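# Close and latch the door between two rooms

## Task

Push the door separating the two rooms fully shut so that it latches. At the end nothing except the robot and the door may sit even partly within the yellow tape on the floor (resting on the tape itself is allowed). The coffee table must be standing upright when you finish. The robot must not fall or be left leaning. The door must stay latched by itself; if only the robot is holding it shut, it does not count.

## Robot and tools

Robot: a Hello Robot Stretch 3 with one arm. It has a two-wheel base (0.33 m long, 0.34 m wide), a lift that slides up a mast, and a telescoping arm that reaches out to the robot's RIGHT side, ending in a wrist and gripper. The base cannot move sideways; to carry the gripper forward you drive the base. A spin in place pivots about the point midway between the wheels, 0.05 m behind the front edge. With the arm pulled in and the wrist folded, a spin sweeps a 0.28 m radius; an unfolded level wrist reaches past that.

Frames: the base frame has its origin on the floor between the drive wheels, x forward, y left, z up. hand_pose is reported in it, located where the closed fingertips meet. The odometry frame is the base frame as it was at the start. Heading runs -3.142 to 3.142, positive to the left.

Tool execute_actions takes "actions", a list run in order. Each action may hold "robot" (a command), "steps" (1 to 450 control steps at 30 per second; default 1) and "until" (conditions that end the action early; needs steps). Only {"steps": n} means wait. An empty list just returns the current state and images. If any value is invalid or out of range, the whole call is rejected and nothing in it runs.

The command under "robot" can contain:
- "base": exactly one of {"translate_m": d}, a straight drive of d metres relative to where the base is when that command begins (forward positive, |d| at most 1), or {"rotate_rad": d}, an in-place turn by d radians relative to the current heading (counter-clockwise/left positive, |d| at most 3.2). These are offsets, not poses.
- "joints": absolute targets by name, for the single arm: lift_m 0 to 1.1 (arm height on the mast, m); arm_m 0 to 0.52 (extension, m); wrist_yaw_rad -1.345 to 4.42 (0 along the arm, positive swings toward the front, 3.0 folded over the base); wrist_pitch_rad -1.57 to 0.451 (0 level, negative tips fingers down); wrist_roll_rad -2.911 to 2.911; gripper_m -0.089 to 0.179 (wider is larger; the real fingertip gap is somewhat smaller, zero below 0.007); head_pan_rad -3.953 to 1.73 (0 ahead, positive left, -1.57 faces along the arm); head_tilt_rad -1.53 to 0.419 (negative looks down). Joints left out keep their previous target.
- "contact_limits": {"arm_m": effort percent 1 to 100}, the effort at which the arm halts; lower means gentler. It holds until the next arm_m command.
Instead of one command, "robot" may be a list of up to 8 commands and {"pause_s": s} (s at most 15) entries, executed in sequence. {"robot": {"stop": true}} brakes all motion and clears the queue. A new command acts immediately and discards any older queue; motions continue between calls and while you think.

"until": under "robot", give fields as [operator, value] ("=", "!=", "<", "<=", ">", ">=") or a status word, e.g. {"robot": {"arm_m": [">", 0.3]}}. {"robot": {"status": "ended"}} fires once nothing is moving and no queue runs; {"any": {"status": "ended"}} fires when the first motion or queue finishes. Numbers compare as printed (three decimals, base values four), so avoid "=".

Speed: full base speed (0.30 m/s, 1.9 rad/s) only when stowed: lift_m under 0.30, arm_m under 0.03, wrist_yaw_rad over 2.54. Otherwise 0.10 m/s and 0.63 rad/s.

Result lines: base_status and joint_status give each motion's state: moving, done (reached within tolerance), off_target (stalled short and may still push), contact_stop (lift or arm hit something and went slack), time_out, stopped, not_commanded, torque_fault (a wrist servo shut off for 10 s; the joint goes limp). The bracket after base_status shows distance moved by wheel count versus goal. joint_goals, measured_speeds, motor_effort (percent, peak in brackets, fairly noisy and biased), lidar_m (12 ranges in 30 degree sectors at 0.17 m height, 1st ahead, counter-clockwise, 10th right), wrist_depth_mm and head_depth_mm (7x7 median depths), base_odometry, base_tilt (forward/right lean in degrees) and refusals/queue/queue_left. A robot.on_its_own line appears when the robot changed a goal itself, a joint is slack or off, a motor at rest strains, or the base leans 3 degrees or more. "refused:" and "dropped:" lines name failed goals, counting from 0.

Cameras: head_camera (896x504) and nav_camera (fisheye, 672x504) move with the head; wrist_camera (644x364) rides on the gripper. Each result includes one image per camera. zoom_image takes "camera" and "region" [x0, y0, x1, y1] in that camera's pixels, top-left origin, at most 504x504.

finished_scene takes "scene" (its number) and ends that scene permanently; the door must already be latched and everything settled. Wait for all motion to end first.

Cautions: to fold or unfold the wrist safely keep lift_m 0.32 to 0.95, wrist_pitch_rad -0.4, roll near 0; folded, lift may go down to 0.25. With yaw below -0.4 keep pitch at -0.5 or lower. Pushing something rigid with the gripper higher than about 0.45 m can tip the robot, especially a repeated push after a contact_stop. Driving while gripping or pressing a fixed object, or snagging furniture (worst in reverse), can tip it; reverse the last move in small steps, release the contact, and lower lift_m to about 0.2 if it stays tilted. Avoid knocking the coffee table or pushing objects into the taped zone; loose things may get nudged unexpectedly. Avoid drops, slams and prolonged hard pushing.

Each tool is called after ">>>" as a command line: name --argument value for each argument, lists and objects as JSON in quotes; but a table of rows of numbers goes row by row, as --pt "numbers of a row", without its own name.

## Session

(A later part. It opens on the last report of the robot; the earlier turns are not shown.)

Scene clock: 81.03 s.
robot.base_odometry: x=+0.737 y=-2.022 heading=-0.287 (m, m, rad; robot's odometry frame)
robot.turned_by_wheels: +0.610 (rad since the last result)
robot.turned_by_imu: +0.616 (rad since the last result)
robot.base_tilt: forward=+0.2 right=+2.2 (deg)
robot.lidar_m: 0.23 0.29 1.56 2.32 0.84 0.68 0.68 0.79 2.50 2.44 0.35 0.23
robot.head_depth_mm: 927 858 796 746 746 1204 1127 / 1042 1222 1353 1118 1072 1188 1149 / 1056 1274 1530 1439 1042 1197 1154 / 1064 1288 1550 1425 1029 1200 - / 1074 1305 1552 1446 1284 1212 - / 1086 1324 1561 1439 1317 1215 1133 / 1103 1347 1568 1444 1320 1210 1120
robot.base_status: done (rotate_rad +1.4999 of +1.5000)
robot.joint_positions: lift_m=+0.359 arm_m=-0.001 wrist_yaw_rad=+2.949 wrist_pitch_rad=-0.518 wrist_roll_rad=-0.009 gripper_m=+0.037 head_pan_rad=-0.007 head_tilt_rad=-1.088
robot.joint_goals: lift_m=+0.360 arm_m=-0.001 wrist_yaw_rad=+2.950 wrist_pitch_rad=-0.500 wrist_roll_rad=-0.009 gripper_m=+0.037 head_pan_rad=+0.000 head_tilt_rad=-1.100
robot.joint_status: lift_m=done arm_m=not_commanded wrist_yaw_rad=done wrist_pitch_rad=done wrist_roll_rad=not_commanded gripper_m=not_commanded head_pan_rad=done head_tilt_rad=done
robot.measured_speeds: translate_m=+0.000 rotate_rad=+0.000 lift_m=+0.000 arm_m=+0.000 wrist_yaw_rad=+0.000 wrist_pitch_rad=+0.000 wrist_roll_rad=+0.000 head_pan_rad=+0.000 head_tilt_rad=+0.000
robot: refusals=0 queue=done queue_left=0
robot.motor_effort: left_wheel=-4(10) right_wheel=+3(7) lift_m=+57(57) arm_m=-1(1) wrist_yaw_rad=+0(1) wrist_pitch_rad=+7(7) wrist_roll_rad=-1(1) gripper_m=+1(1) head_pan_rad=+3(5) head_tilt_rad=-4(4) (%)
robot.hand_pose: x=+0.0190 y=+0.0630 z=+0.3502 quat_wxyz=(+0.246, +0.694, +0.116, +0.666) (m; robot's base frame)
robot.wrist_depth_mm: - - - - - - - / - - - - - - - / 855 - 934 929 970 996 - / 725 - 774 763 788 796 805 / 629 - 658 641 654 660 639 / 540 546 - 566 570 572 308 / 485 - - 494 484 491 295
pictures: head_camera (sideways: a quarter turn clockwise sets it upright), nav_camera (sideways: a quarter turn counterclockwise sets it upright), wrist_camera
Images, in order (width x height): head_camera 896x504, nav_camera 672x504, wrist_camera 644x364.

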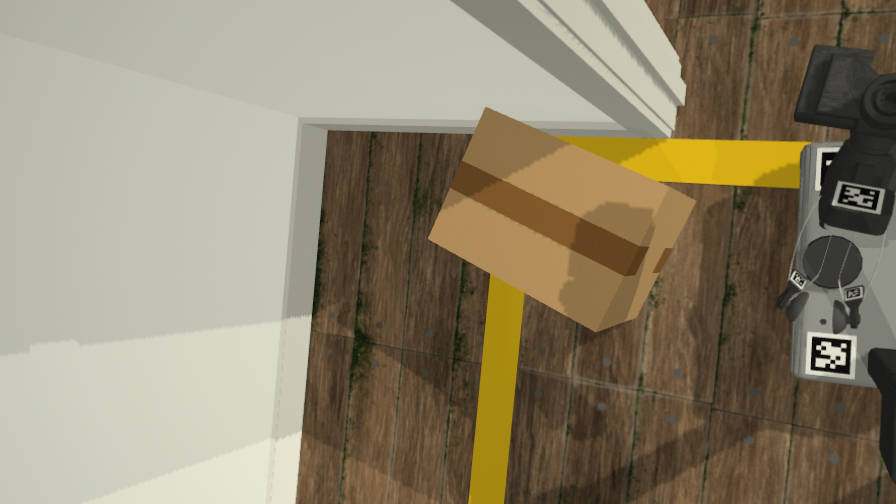

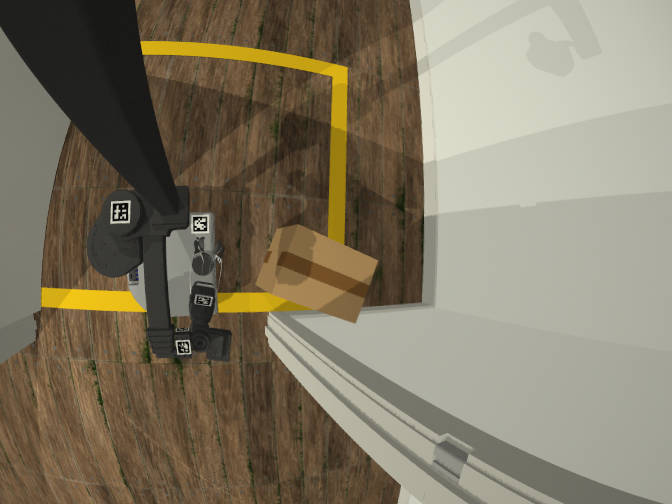

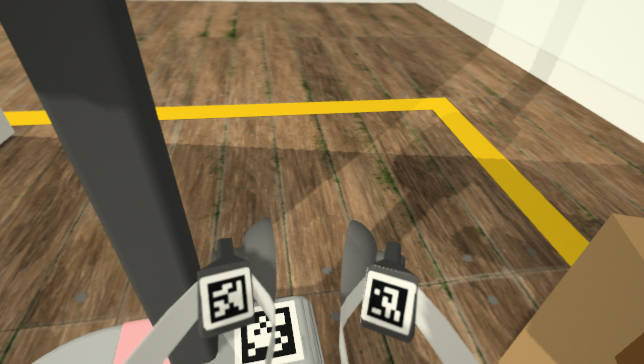

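>>> execute_actions --actions '[{"robot":[{"base":{"rotate_rad":0.14}},{"base":{"translate_m":0.24}}],"steps":450,"until":{"robot":{"status":"ended"}}}]'

Scene clock: 86.30 s.
robot.base_odometry: x=+0.974 y=-2.058 heading=-0.148 (m, m, rad; robot's odometry frame)
robot.turned_by_wheels: +0.139 (rad since the last result)
robot.turned_by_imu: -0.131 (rad since the last result)
robot.base_tilt: forward=+0.4 right=+2.0 (deg)
robot.lidar_m: - - 1.17 2.29 2.34 0.90 0.87 0.91 2.63 0.30 0.25 -
robot.head_depth_mm: 667 672 679 687 697 705 1110 / 838 962 984 1005 1017 1037 1150 / 854 1036 1309 1423 1028 948 904 / 849 1029 1307 1444 1031 949 - / 847 1029 1303 1443 1315 1171 - / 851 1024 1298 1450 1316 1211 1135 / 846 1019 1292 1442 1314 1213 1124
robot.base_status: off_target (translate_m +0.2398 of +0.2400)
robot.joint_positions: lift_m=+0.359 arm_m=-0.001 wrist_yaw_rad=+2.949 wrist_pitch_rad=-0.518 wrist_roll_rad=-0.009 gripper_m=+0.037 head_pan_rad=-0.006 head_tilt_rad=-1.088
robot.joint_goals: lift_m=+0.360 arm_m=-0.001 wrist_yaw_rad=+2.950 wrist_pitch_rad=-0.500 wrist_roll_rad=-0.009 gripper_m=+0.037 head_pan_rad=+0.000 head_tilt_rad=-1.100
robot.joint_status: lift_m=done arm_m=not_commanded wrist_yaw_rad=done wrist_pitch_rad=done wrist_roll_rad=not_commanded gripper_m=not_commanded head_pan_rad=done head_tilt_rad=done
robot.measured_speeds: translate_m=+0.000 rotate_rad=+0.000 lift_m=+0.000 arm_m=+0.000 wrist_yaw_rad=+0.000 wrist_pitch_rad=+0.000 wrist_roll_rad=+0.000 head_pan_rad=+0.000 head_tilt_rad=+0.000
robot: refusals=0 queue=done queue_left=0
robot.on_its_own: right_wheel is at rest, and its effort (+30) is outside its rest range (-18 to +18)
robot.motor_effort: left_wheel=+7(18) right_wheel=+30(35) lift_m=+57(57) arm_m=-1(1) wrist_yaw_rad=+0(0) wrist_pitch_rad=+7(7) wrist_roll_rad=-1(1) gripper_m=-1(1) head_pan_rad=+5(5) head_tilt_rad=-4(5) (%)
robot.hand_pose: x=+0.0190 y=+0.0630 z=+0.3502 quat_wxyz=(+0.246, +0.694, +0.116, +0.666) (m; robot's base frame)
robot.wrist_depth_mm: - - - - - - 797 / - - - - - - 818 / 863 - 904 949 966 983 826 / 730 - 759 760 786 797 774 / 630 - 661 646 661 673 673 / 536 543 - 563 239 241 244 / 493 - - 501 235 211 213
pictures: head_camera (sideways: a quarter turn clockwise sets it upright), nav_camera (sideways: a quarter turn counterclockwise sets it upright), wrist_camera
Images, in order (width x height): head_camera 896x504, nav_camera 672x504, wrist_camera 644x364.

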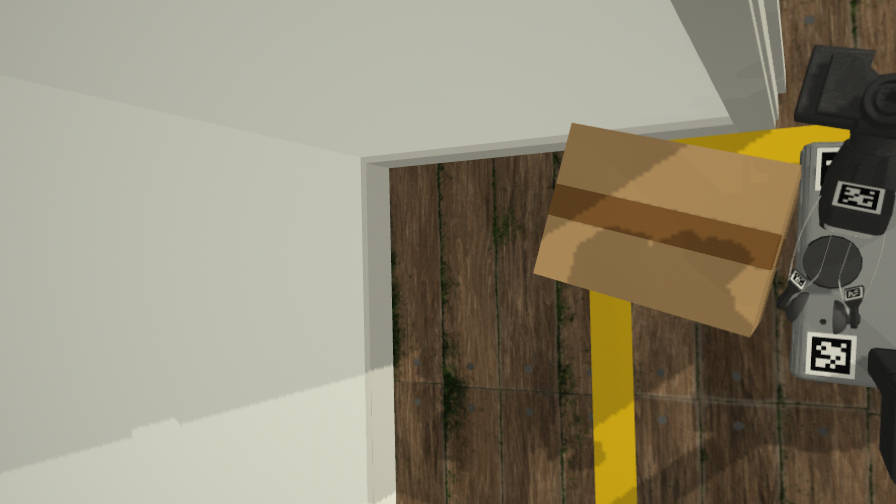

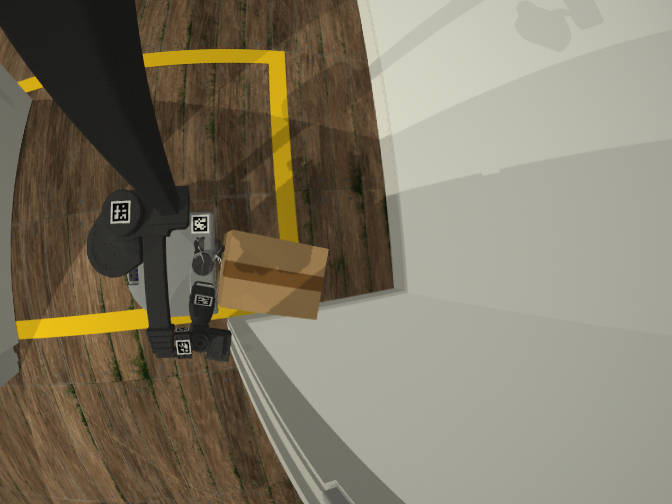

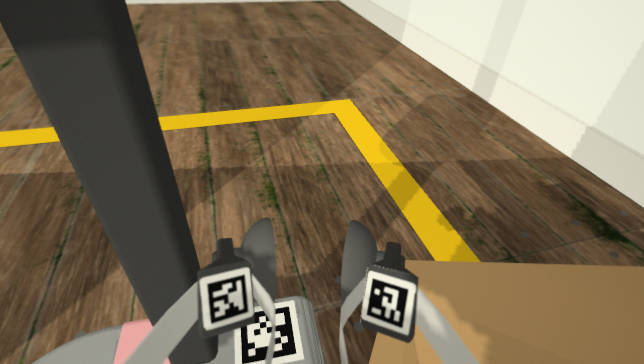

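>>> execute_actions --actions '[{"robot":[{"base":{"translate_m":-0.12}},{"base":{"rotate_rad":0.30}},{"base":{"translate_m":0.26}}],"steps":450,"until":{"robot":{"status":"ended"}}}]'

Scene clock: 97.63 s.
robot.base_odometry: x=+1.112 y=-2.001 heading=+0.154 (m, m, rad; robot's odometry frame)
robot.turned_by_wheels: +0.301 (rad since the last result)
robot.turned_by_imu: -0.213 (rad since the last result)
robot.base_tilt: forward=+0.3 right=+2.1 (deg)
robot.lidar_m: - - 1.14 1.51 2.27 1.02 0.92 0.93 2.87 2.50 0.30 -
robot.head_depth_mm: 447 481 521 569 628 678 1126 / 550 603 670 752 858 988 1151 / 719 812 936 1104 1045 949 898 / 818 993 1251 1425 1026 946 - / 799 964 1208 1429 1302 1176 - / 780 931 1166 1408 1315 1215 1136 / 759 905 1117 1389 1316 1210 1120
robot.base_status: off_target (translate_m +0.2597 of +0.2600)
robot.joint_positions: lift_m=+0.359 arm_m=-0.001 wrist_yaw_rad=+2.949 wrist_pitch_rad=-0.518 wrist_roll_rad=-0.009 gripper_m=+0.037 head_pan_rad=-0.006 head_tilt_rad=-1.088
robot.joint_goals: lift_m=+0.360 arm_m=-0.001 wrist_yaw_rad=+2.950 wrist_pitch_rad=-0.500 wrist_roll_rad=-0.009 gripper_m=+0.037 head_pan_rad=+0.000 head_tilt_rad=-1.100
robot.joint_status: lift_m=done arm_m=not_commanded wrist_yaw_rad=done wrist_pitch_rad=done wrist_roll_rad=not_commanded gripper_m=not_commanded head_pan_rad=done head_tilt_rad=done
robot.measured_speeds: translate_m=+0.000 rotate_rad=+0.000 lift_m=+0.000 arm_m=+0.000 wrist_yaw_rad=+0.000 wrist_pitch_rad=+0.000 wrist_roll_rad=+0.000 head_pan_rad=+0.000 head_tilt_rad=+0.000
robot: refusals=0 queue=done queue_left=0
robot.on_its_own: left_wheel is at rest, and its effort (+57) is outside its rest range (-18 to +18); right_wheel is at rest, and its effort (+19) is outside its rest range (-18 to +18)
robot.motor_effort: left_wheel=+57(65) right_wheel=+19(47) lift_m=+56(57) arm_m=-1(2) wrist_yaw_rad=+0(0) wrist_pitch_rad=+7(7) wrist_roll_rad=-1(1) gripper_m=+0(1) head_pan_rad=+4(3) head_tilt_rad=-4(5) (%)
robot.hand_pose: x=+0.0190 y=+0.0630 z=+0.3502 quat_wxyz=(+0.246, +0.694, +0.116, +0.666) (m; robot's base frame)
robot.wrist_depth_mm: - - - - - 808 649 / - - - - - 847 676 / 876 - 906 961 952 872 700 / 723 - 738 778 767 799 728 / 613 - 664 647 657 669 675 / 544 545 - 560 237 240 243 / 480 - - 258 202 211 213
pictures: head_camera (sideways: a quarter turn clockwise sets it upright), nav_camera (sideways: a quarter turn counterclockwise sets it upright), wrist_camera
Images, in order (width x height): head_camera 896x504, nav_camera 672x504, wrist_camera 644x364.

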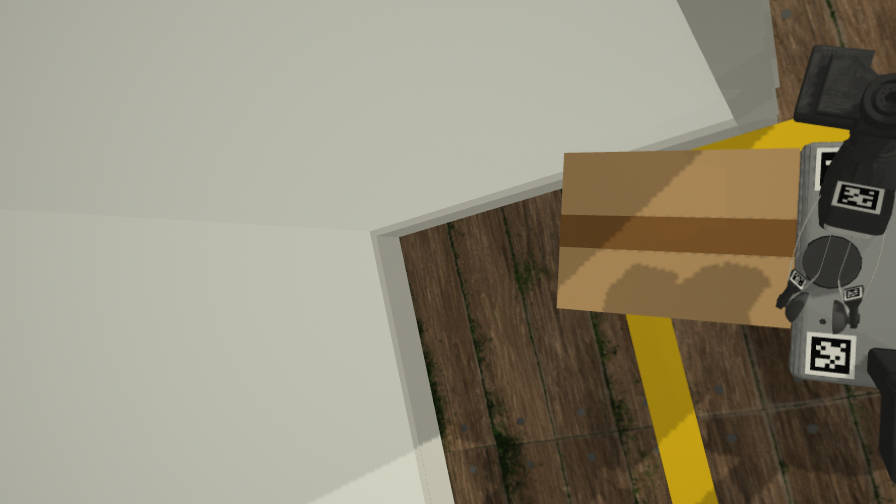

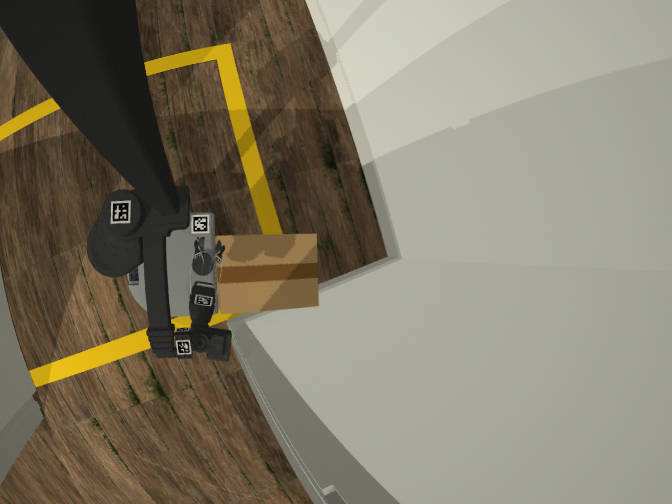

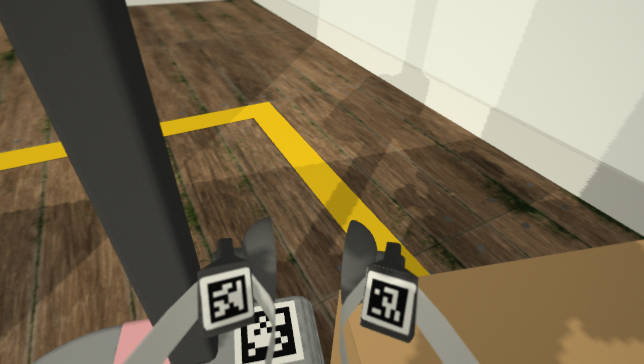

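>>> execute_actions --actions '[{"robot":[{"base":{"translate_m":-0.29},"joints":{"lift_m":0.27,"head_pan_rad":-3.14,"head_tilt_rad":-1.1}},{"base":{"rotate_rad":3.14},"joints":{"head_pan_rad":-3.14}},{"joints":{"lift_m":0.33}}],"steps":450,"until":{"robot":{"status":"ended"}}}]'

Scene clock: 109.37 s.
robot.base_odometry: x=+0.826 y=-2.045 heading=-2.990 (m, m, rad; robot's odometry frame)
robot.turned_by_wheels: +3.140 (rad since the last result)
robot.turned_by_imu: +3.154 (rad since the last result)
robot.base_tilt: forward=+0.2 right=+2.0 (deg)
robot.lidar_m: 0.64 0.64 0.82 2.58 2.23 0.35 0.34 1.07 1.22 2.05 2.19 0.70
robot.head_depth_mm: 627 671 727 796 1270 1242 1119 / 779 852 942 1048 1219 - 1108 / 1028 1161 1335 1130 1056 - - / 1138 1382 1571 1126 1068 - - / 1110 1332 1552 1443 1300 - 1091 / 1083 1299 1539 1447 1312 1245 1089 / 1056 1259 1520 1441 1317 1208 1132
robot.base_status: done (rotate_rad +3.1399 of +3.1400)
robot.joint_positions: lift_m=+0.329 arm_m=-0.001 wrist_yaw_rad=+2.949 wrist_pitch_rad=-0.518 wrist_roll_rad=-0.009 gripper_m=+0.037 head_pan_rad=-3.134 head_tilt_rad=-1.088
robot.joint_goals: lift_m=+0.330 arm_m=-0.001 wrist_yaw_rad=+2.950 wrist_pitch_rad=-0.500 wrist_roll_rad=-0.009 gripper_m=+0.037 head_pan_rad=-3.140 head_tilt_rad=-1.100
robot.joint_status: lift_m=done arm_m=not_commanded wrist_yaw_rad=done wrist_pitch_rad=done wrist_roll_rad=not_commanded gripper_m=not_commanded head_pan_rad=done head_tilt_rad=done
robot.measured_speeds: translate_m=+0.000 rotate_rad=+0.000 lift_m=+0.000 arm_m=+0.000 wrist_yaw_rad=+0.000 wrist_pitch_rad=+0.000 wrist_roll_rad=+0.000 head_pan_rad=+0.000 head_tilt_rad=+0.000
robot: refusals=0 queue=done queue_left=0
robot.motor_effort: left_wheel=-5(57) right_wheel=+3(18) lift_m=+58(62) arm_m=-2(2) wrist_yaw_rad=+0(1) wrist_pitch_rad=+7(7) wrist_roll_rad=-1(1) gripper_m=-1(0) head_pan_rad=-4(50) head_tilt_rad=-5(3) (%)
robot.hand_pose: x=+0.0190 y=+0.0629 z=+0.3201 quat_wxyz=(+0.246, +0.694, +0.116, +0.666) (m; robot's base frame)
robot.wrist_depth_mm: - - - - - - 573 / - - - - - 812 590 / 816 - 899 887 904 801 604 / 665 - 712 721 736 749 617 / 586 - 622 603 611 630 599 / 496 505 - 537 538 537 544 / - - - 458 454 478 475
pictures: head_camera (sideways: a quarter turn clockwise sets it upright), nav_camera (sideways: a quarter turn counterclockwise sets it upright), wrist_camera
Images, in order (width x height): head_camera 896x504, nav_camera 672x504, wrist_camera 644x364.

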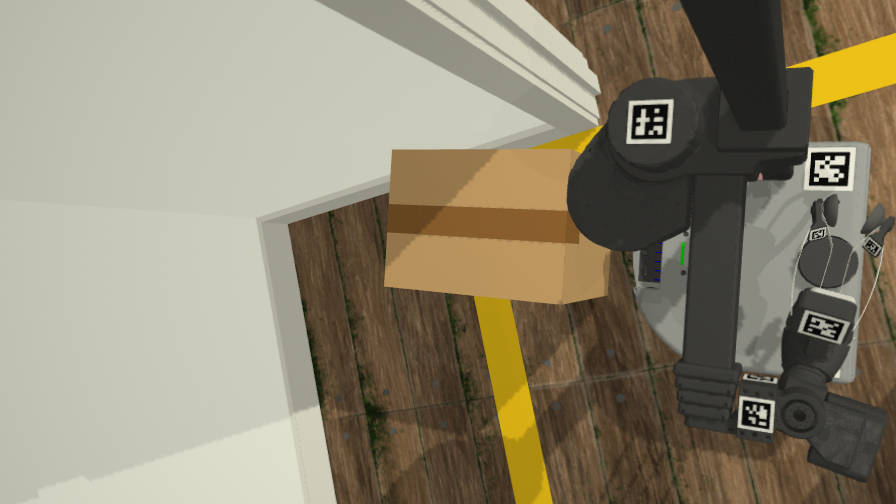

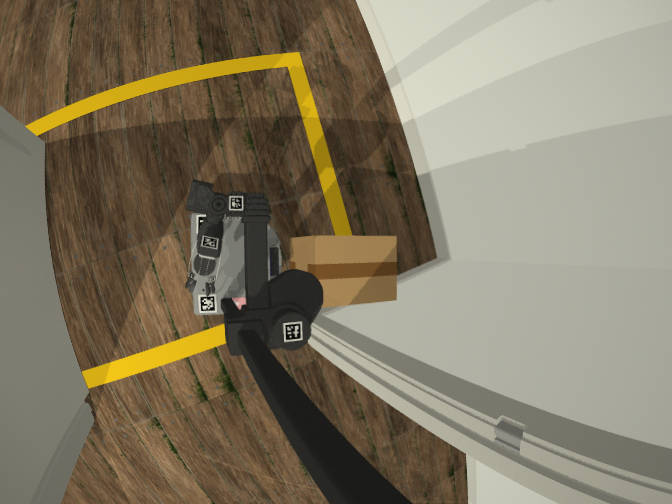

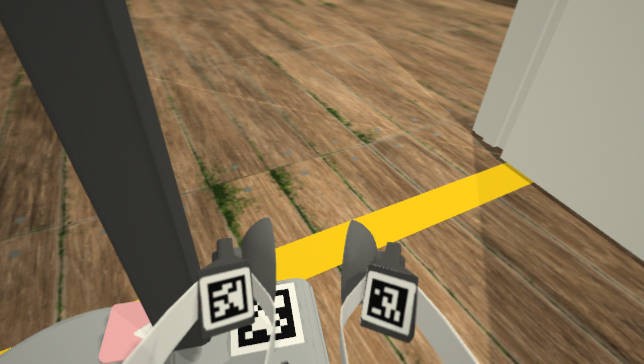

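>>> execute_actions --actions '[{"robot":{"base":{"translate_m":-0.24}},"steps":450,"until":{"robot":{"status":"ended"}}}]'

Scene clock: 117.93 s.
robot.base_odometry: x=+1.063 y=-2.009 heading=-2.990 (m, m, rad; robot's odometry frame)
robot.turned_by_wheels: +0.000 (rad since the last result)
robot.turned_by_imu: +0.163 (rad since the last result)
robot.base_tilt: forward=+0.3 right=+2.1 (deg)
robot.lidar_m: 0.85 0.88 2.74 2.53 0.33 0.28 0.27 0.87 1.09 2.24 2.27 0.88
robot.head_depth_mm: 746 767 787 809 835 865 1125 / 899 1028 1112 1110 1106 - 1112 / 893 1085 1385 1126 1053 - 1097 / 889 1079 1367 1138 1050 - - / 882 1066 1356 1450 1317 - 1093 / 876 1057 1338 1441 1314 1245 1091 / 866 1047 1321 1441 1315 1211 1134
robot.base_status: off_target (translate_m -0.2398 of -0.2400)
robot.joint_positions: lift_m=+0.329 arm_m=-0.001 wrist_yaw_rad=+2.950 wrist_pitch_rad=-0.516 wrist_roll_rad=-0.009 gripper_m=+0.037 head_pan_rad=-3.137 head_tilt_rad=-1.092
robot.joint_goals: lift_m=+0.330 arm_m=-0.001 wrist_yaw_rad=+2.950 wrist_pitch_rad=-0.500 wrist_roll_rad=-0.009 gripper_m=+0.037 head_pan_rad=-3.140 head_tilt_rad=-1.100
robot.joint_status: lift_m=done arm_m=not_commanded wrist_yaw_rad=done wrist_pitch_rad=done wrist_roll_rad=not_commanded gripper_m=not_commanded head_pan_rad=done head_tilt_rad=done
robot.measured_speeds: translate_m=+0.000 rotate_rad=+0.000 lift_m=+0.000 arm_m=+0.000 wrist_yaw_rad=+0.000 wrist_pitch_rad=+0.000 wrist_roll_rad=+0.000 head_pan_rad=+0.000 head_tilt_rad=+0.000
robot: refusals=0 queue=done queue_left=0
robot.on_its_own: left_wheel is at rest, and its effort (-36) is outside its rest range (-18 to +18)
robot.motor_effort: left_wheel=-36(80) right_wheel=-10(52) lift_m=+54(57) arm_m=-2(2) wrist_yaw_rad=+0(0) wrist_pitch_rad=+6(7) wrist_roll_rad=-1(1) gripper_m=-1(1) head_pan_rad=-1(4) head_tilt_rad=-4(5) (%)
robot.hand_pose: x=+0.0189 y=+0.0633 z=+0.3207 quat_wxyz=(+0.245, +0.694, +0.116, +0.667) (m; robot's base frame)
robot.wrist_depth_mm: - - - - - - - / - - - - - - - / 297 - 866 908 917 939 903 / 329 - 717 737 728 749 758 / 365 - 614 614 625 619 639 / 400 422 - 534 533 537 556 / 416 - - 464 455 474 480
pictures: head_camera (sideways: a quarter turn clockwise sets it upright), nav_camera (sideways: a quarter turn counterclockwise sets it upright), wrist_camera
Images, in order (width x height): head_camera 896x504, nav_camera 672x504, wrist_camera 644x364.

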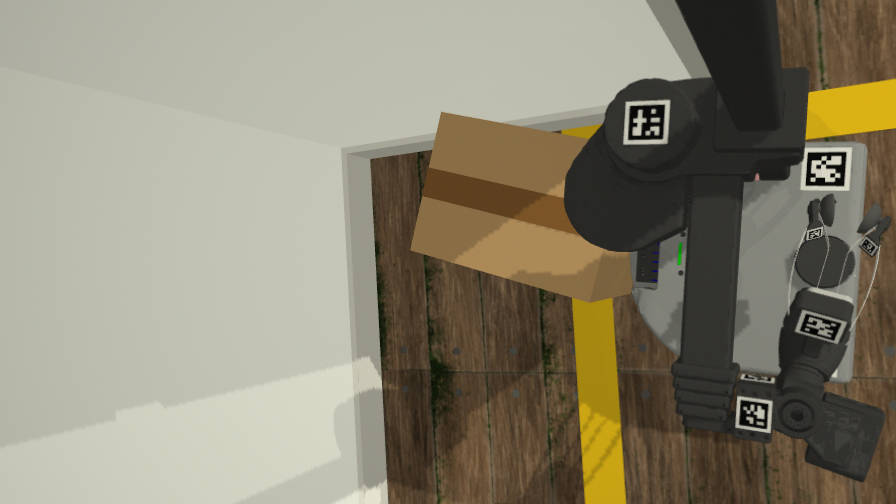

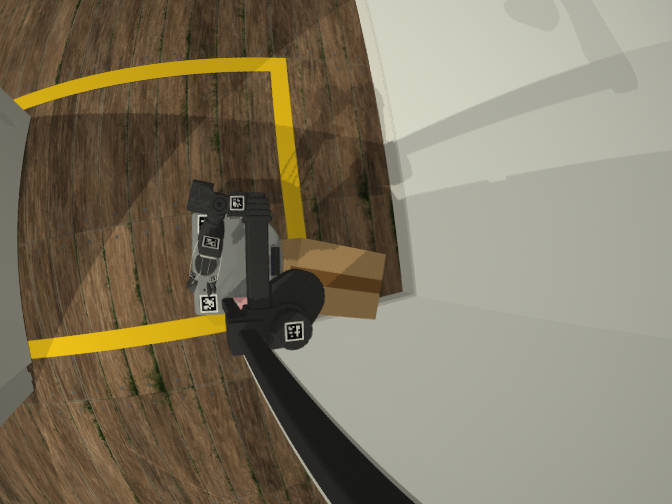

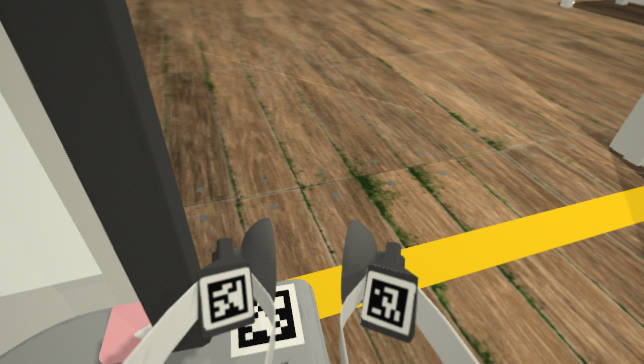

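>>> execute_actions --actions '[{"robot":{"base":{"translate_m":-0.17},"joints":{"head_tilt_rad":-1.2}},"steps":450,"until":{"robot":{"status":"ended"}}}]'

Scene clock: 121.80 s.
robot.base_odometry: x=+1.230 y=-1.983 heading=-2.990 (m, m, rad; robot's odometry frame)
robot.turned_by_wheels: +0.000 (rad since the last result)
robot.turned_by_imu: +0.001 (rad since the last result)
robot.base_tilt: forward=+0.3 right=+1.9 (deg)
robot.lidar_m: 1.02 1.05 2.72 0.26 0.27 0.28 0.27 0.30 0.88 1.85 2.28 1.06
robot.head_depth_mm: 705 726 748 773 799 834 1113 / 774 935 1066 1087 1002 1169 1130 / 767 957 1161 1075 - - 1129 / 762 946 1192 1073 1071 - 1131 / 757 934 1236 1383 1298 - 1131 / 751 930 1225 1376 1299 - 1131 / 746 918 1209 1379 1284 1200 1128
robot.base_status: off_target (translate_m -0.1697 of -0.1700)
robot.joint_positions: lift_m=+0.329 arm_m=-0.001 wrist_yaw_rad=+2.950 wrist_pitch_rad=-0.516 wrist_roll_rad=-0.009 gripper_m=+0.037 head_pan_rad=-3.137 head_tilt_rad=-1.185
robot.joint_goals: lift_m=+0.330 arm_m=-0.001 wrist_yaw_rad=+2.950 wrist_pitch_rad=-0.500 wrist_roll_rad=-0.009 gripper_m=+0.037 head_pan_rad=-3.140 head_tilt_rad=-1.200
robot.joint_status: lift_m=done arm_m=not_commanded wrist_yaw_rad=done wrist_pitch_rad=done wrist_roll_rad=not_commanded gripper_m=not_commanded head_pan_rad=done head_tilt_rad=done
robot.measured_speeds: translate_m=+0.000 rotate_rad=+0.000 lift_m=+0.000 arm_m=+0.000 wrist_yaw_rad=+0.000 wrist_pitch_rad=+0.000 wrist_roll_rad=+0.000 head_pan_rad=+0.000 head_tilt_rad=+0.000
robot: refusals=0 queue=done queue_left=0
robot.on_its_own: left_wheel is at rest, and its effort (-39) is outside its rest range (-18 to +18); right_wheel is at rest, and its effort (-24) is outside its rest range (-18 to +18)
robot.motor_effort: left_wheel=-39(69) right_wheel=-24(24) lift_m=+53(53) arm_m=-1(1) wrist_yaw_rad=-1(1) wrist_pitch_rad=+6(6) wrist_roll_rad=-1(1) gripper_m=-1(0) head_pan_rad=-1(1) head_tilt_rad=-5(13) (%)
robot.hand_pose: x=+0.0189 y=+0.0633 z=+0.3207 quat_wxyz=(+0.245, +0.694, +0.116, +0.667) (m; robot's base frame)
robot.wrist_depth_mm: - 268 278 - - - - / - 291 301 - - - - / 287 - 332 839 905 946 965 / 314 - 374 706 739 734 762 / 345 - 407 580 615 625 632 / 384 406 - 514 541 540 544 / 389 - - 467 456 471 477
pictures: head_camera (sideways: a quarter turn clockwise sets it upright), nav_camera (sideways: a quarter turn counterclockwise sets it upright), wrist_camera
Images, in order (width x height): head_camera 896x504, nav_camera 672x504, wrist_camera 644x364.

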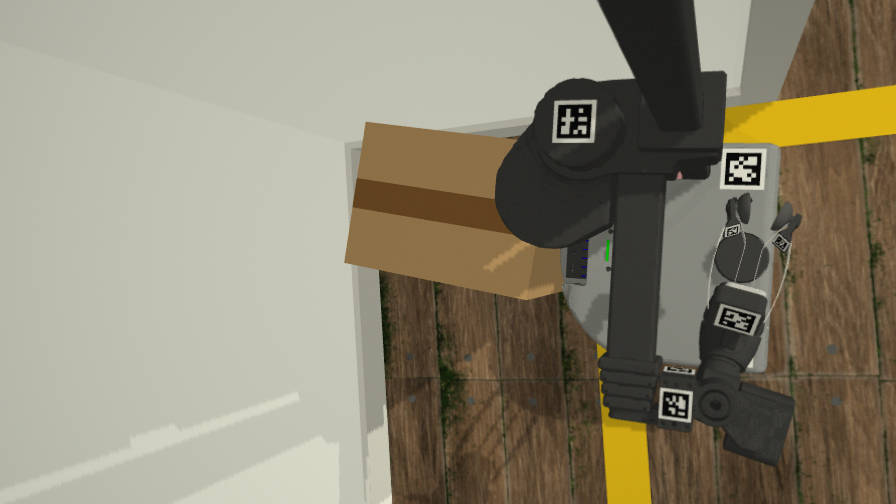

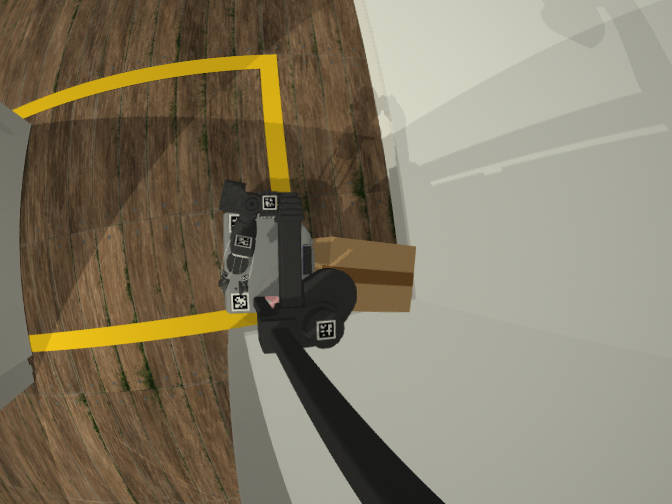

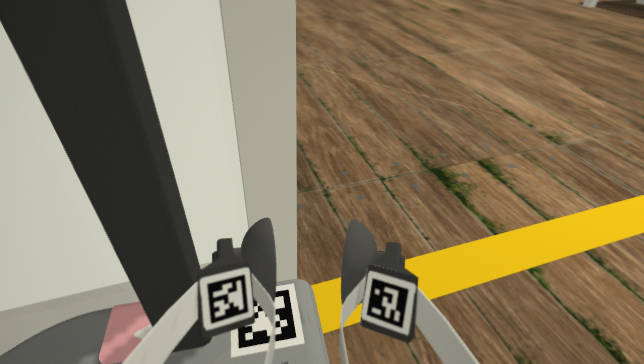

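>>> execute_actions --actions '[{"robot":[{"base":{"translate_m":0.36},"joints":{"lift_m":0.27,"head_pan_rad":0.0,"head_tilt_rad":-0.8}}],"steps":450,"until":{"robot":{"status":"ended"}}}]'

Scene clock: 127.33 s.
robot.base_odometry: x=+0.875 y=-2.037 heading=-2.990 (m, m, rad; robot's odometry frame)
robot.turned_by_wheels: +0.000 (rad since the last result)
robot.turned_by_imu: +0.001 (rad since the last result)
robot.base_tilt: forward=+0.2 right=+2.0 (deg)
robot.lidar_m: 0.66 0.68 2.70 2.55 0.44 0.41 0.63 1.06 1.34 2.22 2.23 0.69
robot.head_depth_mm: 559 635 737 880 1096 1310 1181 / 560 638 741 886 1100 1303 1178 / 562 640 744 890 1107 1304 1174 / 564 641 747 894 1114 1302 1172 / 564 644 752 899 1117 1302 1169 / 566 646 753 902 1128 1317 1164 / 569 648 756 907 1134 1315 1162
robot.base_status: done (translate_m +0.3600 of +0.3600)
robot.joint_positions: lift_m=+0.271 arm_m=-0.001 wrist_yaw_rad=+2.950 wrist_pitch_rad=-0.516 wrist_roll_rad=-0.009 gripper_m=+0.037 head_pan_rad=-0.007 head_tilt_rad=-0.802
robot.joint_goals: lift_m=+0.270 arm_m=-0.001 wrist_yaw_rad=+2.950 wrist_pitch_rad=-0.500 wrist_roll_rad=-0.009 gripper_m=+0.037 head_pan_rad=+0.000 head_tilt_rad=-0.800
robot.joint_status: lift_m=done arm_m=not_commanded wrist_yaw_rad=done wrist_pitch_rad=done wrist_roll_rad=not_commanded gripper_m=not_commanded head_pan_rad=done head_tilt_rad=done
robot.measured_speeds: translate_m=+0.000 rotate_rad=+0.000 lift_m=+0.000 arm_m=+0.000 wrist_yaw_rad=+0.000 wrist_pitch_rad=+0.000 wrist_roll_rad=+0.000 head_pan_rad=+0.000 head_tilt_rad=+0.000
robot: refusals=0 queue=done queue_left=0
robot.motor_effort: left_wheel=-3(40) right_wheel=+2(24) lift_m=+15(57) arm_m=-1(1) wrist_yaw_rad=-1(0) wrist_pitch_rad=+6(6) wrist_roll_rad=-1(1) gripper_m=+0(0) head_pan_rad=+5(50) head_tilt_rad=+0(20) (%)
robot.hand_pose: x=+0.0189 y=+0.0633 z=+0.2620 quat_wxyz=(+0.245, +0.694, +0.116, +0.667) (m; robot's base frame)
robot.wrist_depth_mm: - - - - - - - / 865 958 985 - - - 682 / 713 - 754 754 782 796 700 / 589 - 621 626 638 657 639 / 510 - 537 552 538 542 545 / - - - - 470 469 481 / - - - 403 397 413 417
pictures: head_camera (sideways: a quarter turn clockwise sets it upright), nav_camera (sideways: a quarter turn counterclockwise sets it upright), wrist_camera
Images, in order (width x height): head_camera 896x504, nav_camera 672x504, wrist_camera 644x364.

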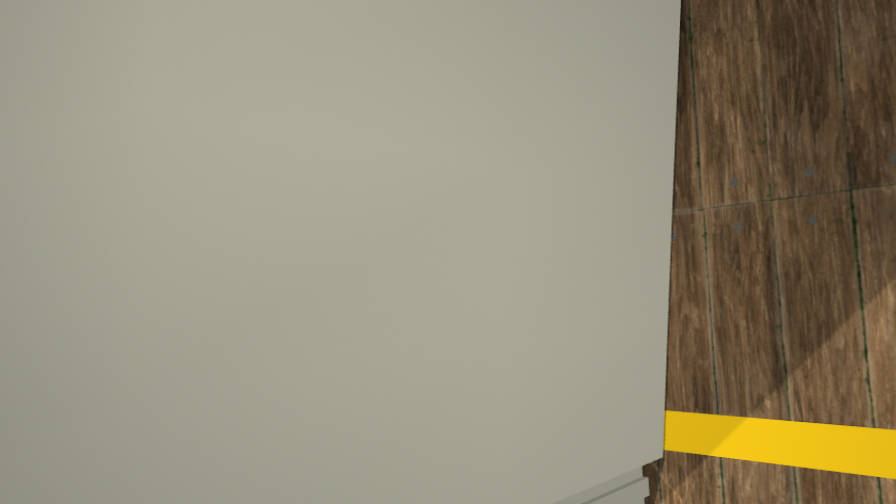

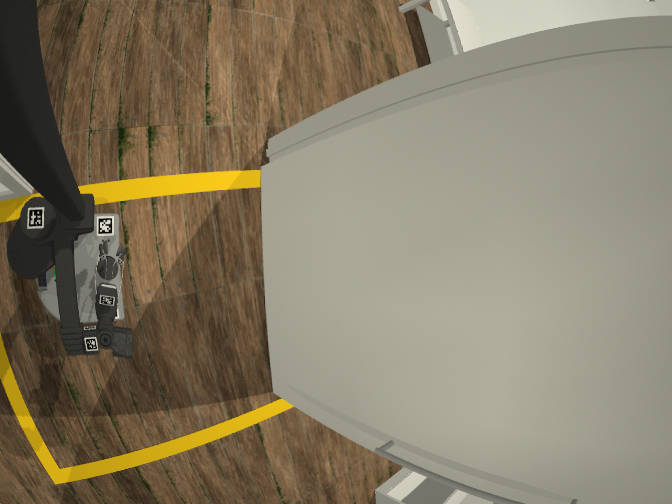

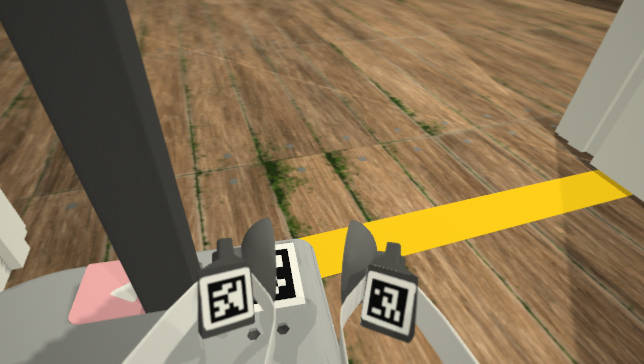

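>>> execute_actions --actions '[{"robot":[{"base":{"rotate_rad":-1.02}},{"base":{"translate_m":1.0}},{"base":{"rotate_rad":1.47}},{"base":{"translate_m":0.66}},{"base":{"rotate_rad":1.12}},{"base":{"translate_m":0.29}},{"base":{"rotate_rad":1.39},"joints":{"lift_m":0.33}}],"steps":450,"until":{"robot":{"status":"ended"}}},{"steps":300,"until":{"robot":{"status":"ended"}}}]'

Scene clock: 158.97 s.
robot.base_odometry: x=-0.272 y=-1.935 heading=-0.029 (m, m, rad; robot's odometry frame)
robot.turned_by_wheels: +2.960 (rad since the last result)
robot.turned_by_imu: +2.062 (rad since the last result)
robot.base_tilt: forward=+0.4 right=+2.0 (deg)
robot.lidar_m: 0.40 1.56 1.89 1.91 1.58 1.44 1.18 1.59 1.87 1.87 1.42 0.16
robot.head_depth_mm: 635 440 338 - - - - / 3087 2842 2081 608 415 344 - / 3179 2824 2220 1815 1531 1258 580 / 3301 2827 2201 1781 1532 1331 1137 / - - - - 1522 1324 1154 / 3046 2771 2198 1780 1523 1322 1168 / 2712 2739 2058 1789 1516 1317 1164
robot.base_status: done (rotate_rad +1.3894 of +1.3900)
robot.joint_positions: lift_m=+0.329 arm_m=-0.001 wrist_yaw_rad=+2.989 wrist_pitch_rad=-0.512 wrist_roll_rad=-0.008 gripper_m=+0.037 head_pan_rad=-0.004 head_tilt_rad=-0.796
robot.joint_goals: lift_m=+0.330 arm_m=-0.001 wrist_yaw_rad=+2.988 wrist_pitch_rad=-0.500 wrist_roll_rad=-0.008 gripper_m=+0.037 head_pan_rad=+0.000 head_tilt_rad=-0.800
robot.joint_status: lift_m=done arm_m=not_commanded wrist_yaw_rad=done wrist_pitch_rad=done wrist_roll_rad=not_commanded gripper_m=not_commanded head_pan_rad=done head_tilt_rad=done
robot.measured_speeds: translate_m=+0.000 rotate_rad=+0.000 lift_m=+0.000 arm_m=+0.000 wrist_yaw_rad=+0.000 wrist_pitch_rad=+0.000 wrist_roll_rad=+0.000 head_pan_rad=+0.000 head_tilt_rad=+0.000
robot: refusals=0 queue=done queue_left=0
robot.on_its_own: wrist_yaw_rad is held at +2.988, not at your +2.950, by its stall guard, which is not easing now; right_wheel is at rest, and its effort (+26) is outside its rest range (-18 to +18)
robot.motor_effort: left_wheel=+16(100) right_wheel=+26(62) lift_m=+57(61) arm_m=-1(25) wrist_yaw_rad=-1(22) wrist_pitch_rad=+5(50) wrist_roll_rad=-2(5) gripper_m=-1(6) head_pan_rad=+2(12) head_tilt_rad=-2(7) (%)
robot.hand_pose: x=+0.0109 y=+0.0653 z=+0.3214 quat_wxyz=(+0.231, +0.693, +0.128, +0.671) (m; robot's base frame)
robot.wrist_depth_mm: - - - - - - - / - - - - - - - / 849 - 878 909 917 932 946 / 690 - 729 739 752 751 760 / 594 589 634 613 618 637 639 / 513 518 - 527 544 537 550 / 466 - - 463 457 476 478
pictures: head_camera (sideways: a quarter turn clockwise sets it upright), nav_camera (sideways: a quarter turn counterclockwise sets it upright), wrist_camera
Images, in order (width x height): head_camera 896x504, nav_camera 672x504, wrist_camera 644x364.

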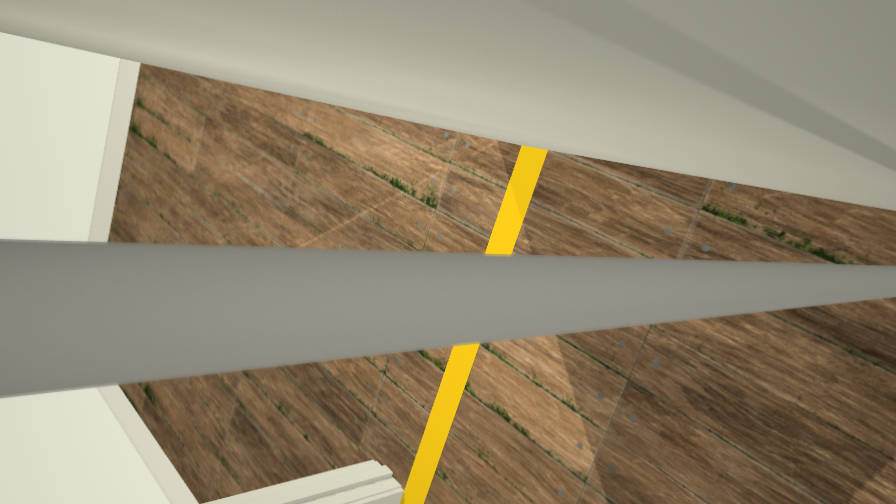

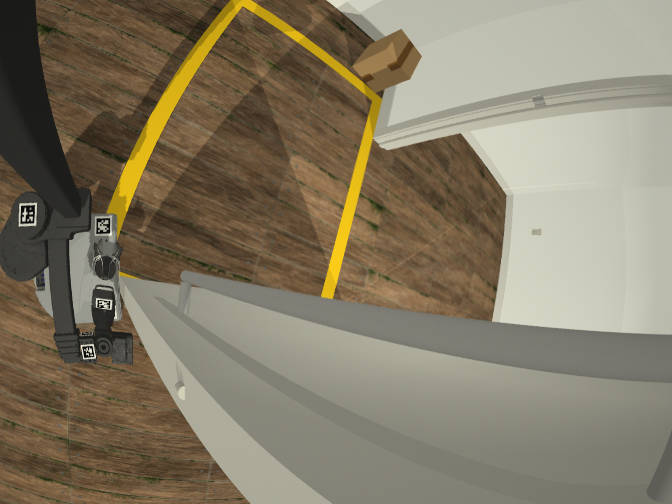

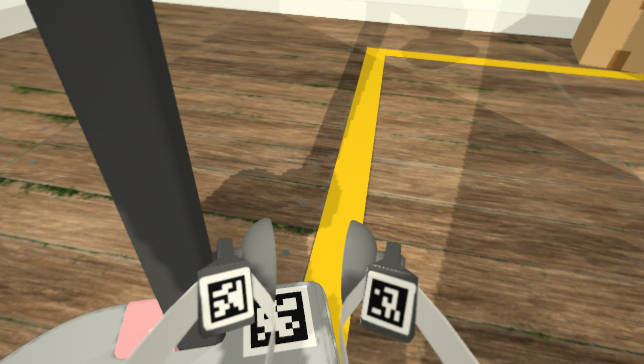

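>>> execute_actions --actions '[{"robot":[{"base":{"translate_m":-0.3},"joints":{"wrist_yaw_rad":2.95,"head_tilt_rad":-1.0}}],"steps":450,"until":{"robot":{"status":"ended"}}}]'

Scene clock: 169.77 s.
robot.base_odometry: x=-0.572 y=-1.926 heading=-0.029 (m, m, rad; robot's odometry frame)
robot.turned_by_wheels: +0.001 (rad since the last result)
robot.turned_by_imu: +0.001 (rad since the last result)
robot.base_tilt: forward=+0.2 right=+2.2 (deg)
robot.lidar_m: 0.36 1.83 2.00 2.00 1.28 1.16 0.88 1.31 1.77 1.77 1.50 1.36
robot.head_depth_mm: 1227 1447 1659 1544 1376 1246 1134 / 308 362 1657 1481 1373 1243 1132 / 2415 1942 488 597 1311 1228 1126 / 2272 1929 1682 1507 1369 1232 1128 / 2404 2027 1751 1527 1368 1235 1132 / 2386 2005 1741 1533 1364 1235 1128 / 1873 1962 1743 1527 1367 1233 1124
robot.base_status: done (translate_m -0.3000 of -0.3000)
robot.joint_positions: lift_m=+0.329 arm_m=-0.001 wrist_yaw_rad=+2.951 wrist_pitch_rad=-0.512 wrist_roll_rad=-0.008 gripper_m=+0.037 head_pan_rad=-0.004 head_tilt_rad=-0.988
robot.joint_goals: lift_m=+0.330 arm_m=-0.001 wrist_yaw_rad=+2.950 wrist_pitch_rad=-0.500 wrist_roll_rad=-0.008 gripper_m=+0.037 head_pan_rad=+0.000 head_tilt_rad=-1.000
robot.joint_status: lift_m=done arm_m=not_commanded wrist_yaw_rad=done wrist_pitch_rad=done wrist_roll_rad=not_commanded gripper_m=not_commanded head_pan_rad=done head_tilt_rad=done
robot.measured_speeds: translate_m=+0.000 rotate_rad=+0.000 lift_m=+0.000 arm_m=+0.000 wrist_yaw_rad=+0.000 wrist_pitch_rad=+0.000 wrist_roll_rad=+0.000 head_pan_rad=+0.000 head_tilt_rad=+0.000
robot: refusals=0 queue=done queue_left=0
robot.motor_effort: left_wheel=-3(16) right_wheel=+2(26) lift_m=+57(57) arm_m=-1(1) wrist_yaw_rad=-1(1) wrist_pitch_rad=+5(5) wrist_roll_rad=-1(1) gripper_m=-1(0) head_pan_rad=+2(3) head_tilt_rad=-4(16) (%)
robot.hand_pose: x=+0.0188 y=+0.0639 z=+0.3214 quat_wxyz=(+0.243, +0.695, +0.115, +0.667) (m; robot's base frame)
robot.wrist_depth_mm: - - - - - - - / - - - - - - - / 823 - 869 882 916 928 958 / 672 - 729 728 735 769 758 / 586 - 620 611 621 621 641 / 505 513 - 536 542 542 538 / 470 - - 470 456 473 478
pictures: head_camera (sideways: a quarter turn clockwise sets it upright), nav_camera (sideways: a quarter turn counterclockwise sets it upright), wrist_camera
Images, in order (width x height): head_camera 896x504, nav_camera 672x504, wrist_camera 644x364.

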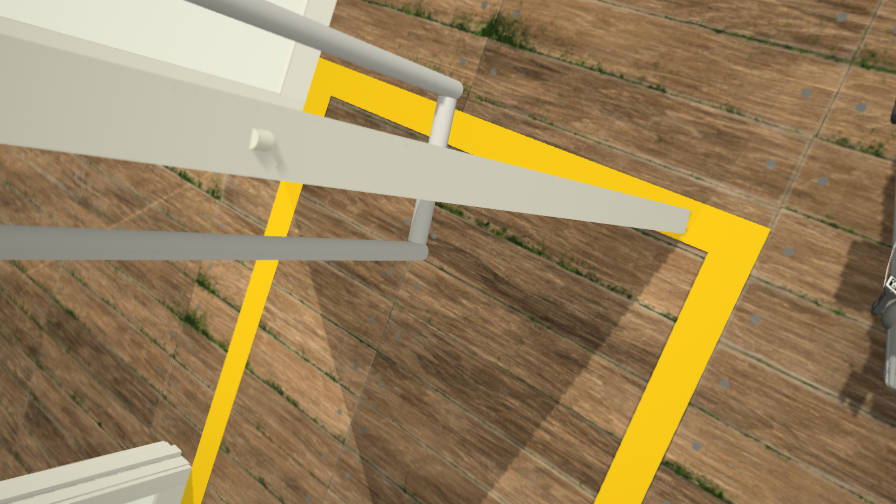

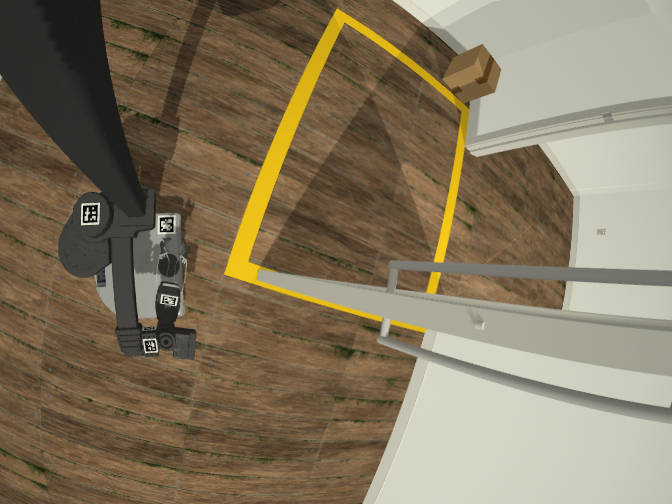

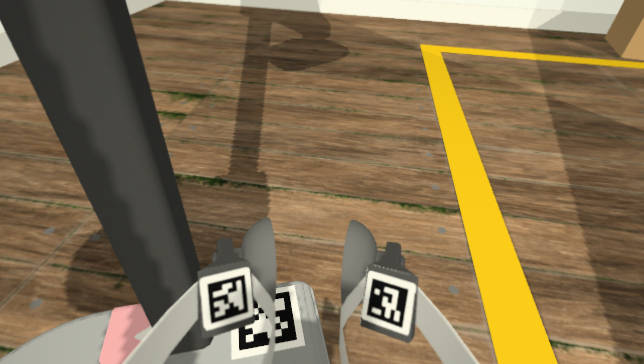

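>>> execute_actions --actions '[{"robot":[{"base":{"rotate_rad":-1.02},"joints":{"lift_m":0.27}},{"base":{"translate_m":0.66}},{"base":{"rotate_rad":1.93}},{"joints":{"lift_m":0.33}}],"steps":450,"until":{"robot":{"status":"ended"}}}]'

Scene clock: 183.53 s.
robot.base_odometry: x=-0.243 y=-2.498 heading=+0.881 (m, m, rad; robot's odometry frame)
robot.turned_by_wheels: +0.910 (rad since the last result)
robot.turned_by_imu: +0.915 (rad since the last result)
robot.base_tilt: forward=+0.4 right=+2.1 (deg)
robot.lidar_m: 0.49 0.48 1.99 1.39 1.51 1.61 1.36 1.36 1.00 0.84 0.84 0.64
robot.head_depth_mm: 558 679 872 1210 1372 1240 1131 / 529 639 802 1085 1362 1237 1132 / 504 602 748 985 1327 1238 1133 / 481 570 697 902 1278 1242 1130 / 461 540 654 832 1137 1233 1135 / 441 513 616 770 1030 1235 1125 / 424 491 580 700 1066 1234 1124
robot.base_status: done (rotate_rad +1.9299 of +1.9300)
robot.joint_positions: lift_m=+0.329 arm_m=-0.001 wrist_yaw_rad=+2.951 wrist_pitch_rad=-0.513 wrist_roll_rad=-0.008 gripper_m=+0.037 head_pan_rad=-0.004 head_tilt_rad=-0.989
robot.joint_goals: lift_m=+0.330 arm_m=-0.001 wrist_yaw_rad=+2.950 wrist_pitch_rad=-0.500 wrist_roll_rad=-0.008 gripper_m=+0.037 head_pan_rad=+0.000 head_tilt_rad=-1.000
robot.joint_status: lift_m=done arm_m=not_commanded wrist_yaw_rad=done wrist_pitch_rad=done wrist_roll_rad=not_commanded gripper_m=not_commanded head_pan_rad=done head_tilt_rad=done
robot.measured_speeds: translate_m=+0.000 rotate_rad=+0.000 lift_m=+0.000 arm_m=+0.000 wrist_yaw_rad=+0.000 wrist_pitch_rad=+0.000 wrist_roll_rad=+0.000 head_pan_rad=+0.000 head_tilt_rad=+0.000
robot: refusals=0 queue=done queue_left=0
robot.motor_effort: left_wheel=-5(14) right_wheel=+3(8) lift_m=+57(62) arm_m=-2(1) wrist_yaw_rad=-1(2) wrist_pitch_rad=+5(5) wrist_roll_rad=-2(2) gripper_m=+0(0) head_pan_rad=+3(3) head_tilt_rad=-4(5) (%)
robot.hand_pose: x=+0.0189 y=+0.0638 z=+0.3213 quat_wxyz=(+0.244, +0.695, +0.114, +0.667) (m; robot's base frame)
robot.wrist_depth_mm: - - - - - - 394 / - - - - - - 403 / 840 - 891 878 938 951 419 / 686 - 715 739 753 729 445 / 596 - 640 608 623 581 468 / 512 515 - 539 538 533 492 / 465 - - 465 460 472 475
pictures: head_camera (sideways: a quarter turn clockwise sets it upright), nav_camera (sideways: a quarter turn counterclockwise sets it upright), wrist_camera
Images, in order (width x height): head_camera 896x504, nav_camera 672x504, wrist_camera 644x364.

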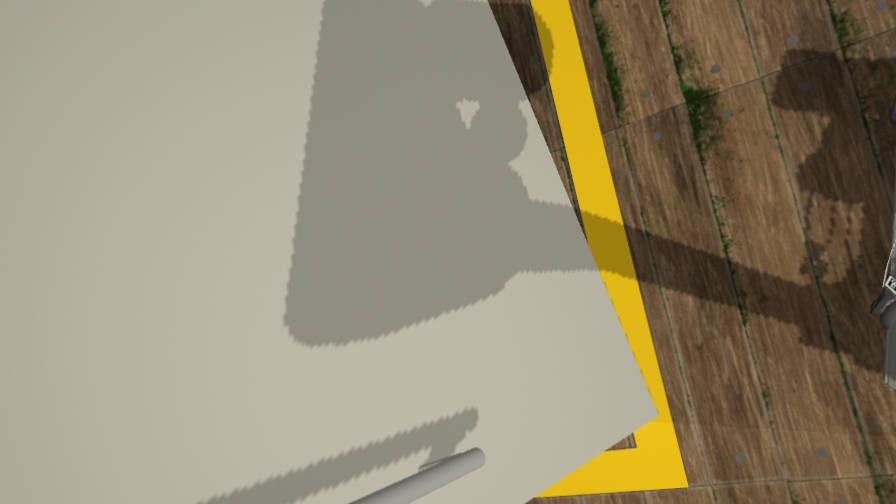

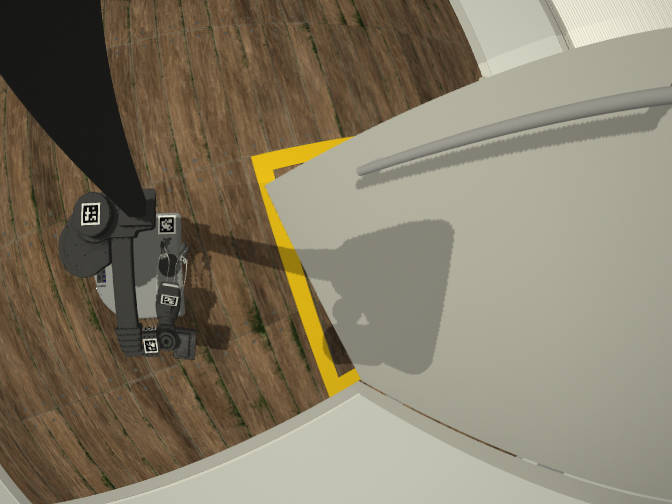

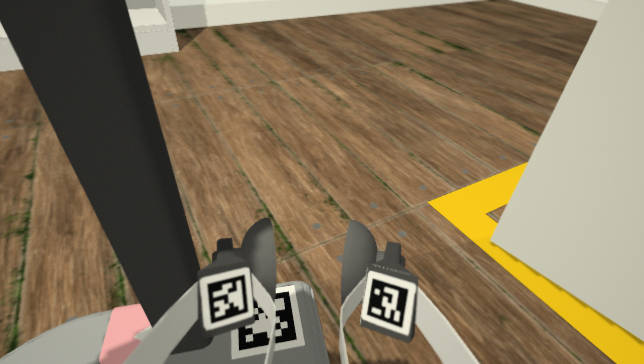

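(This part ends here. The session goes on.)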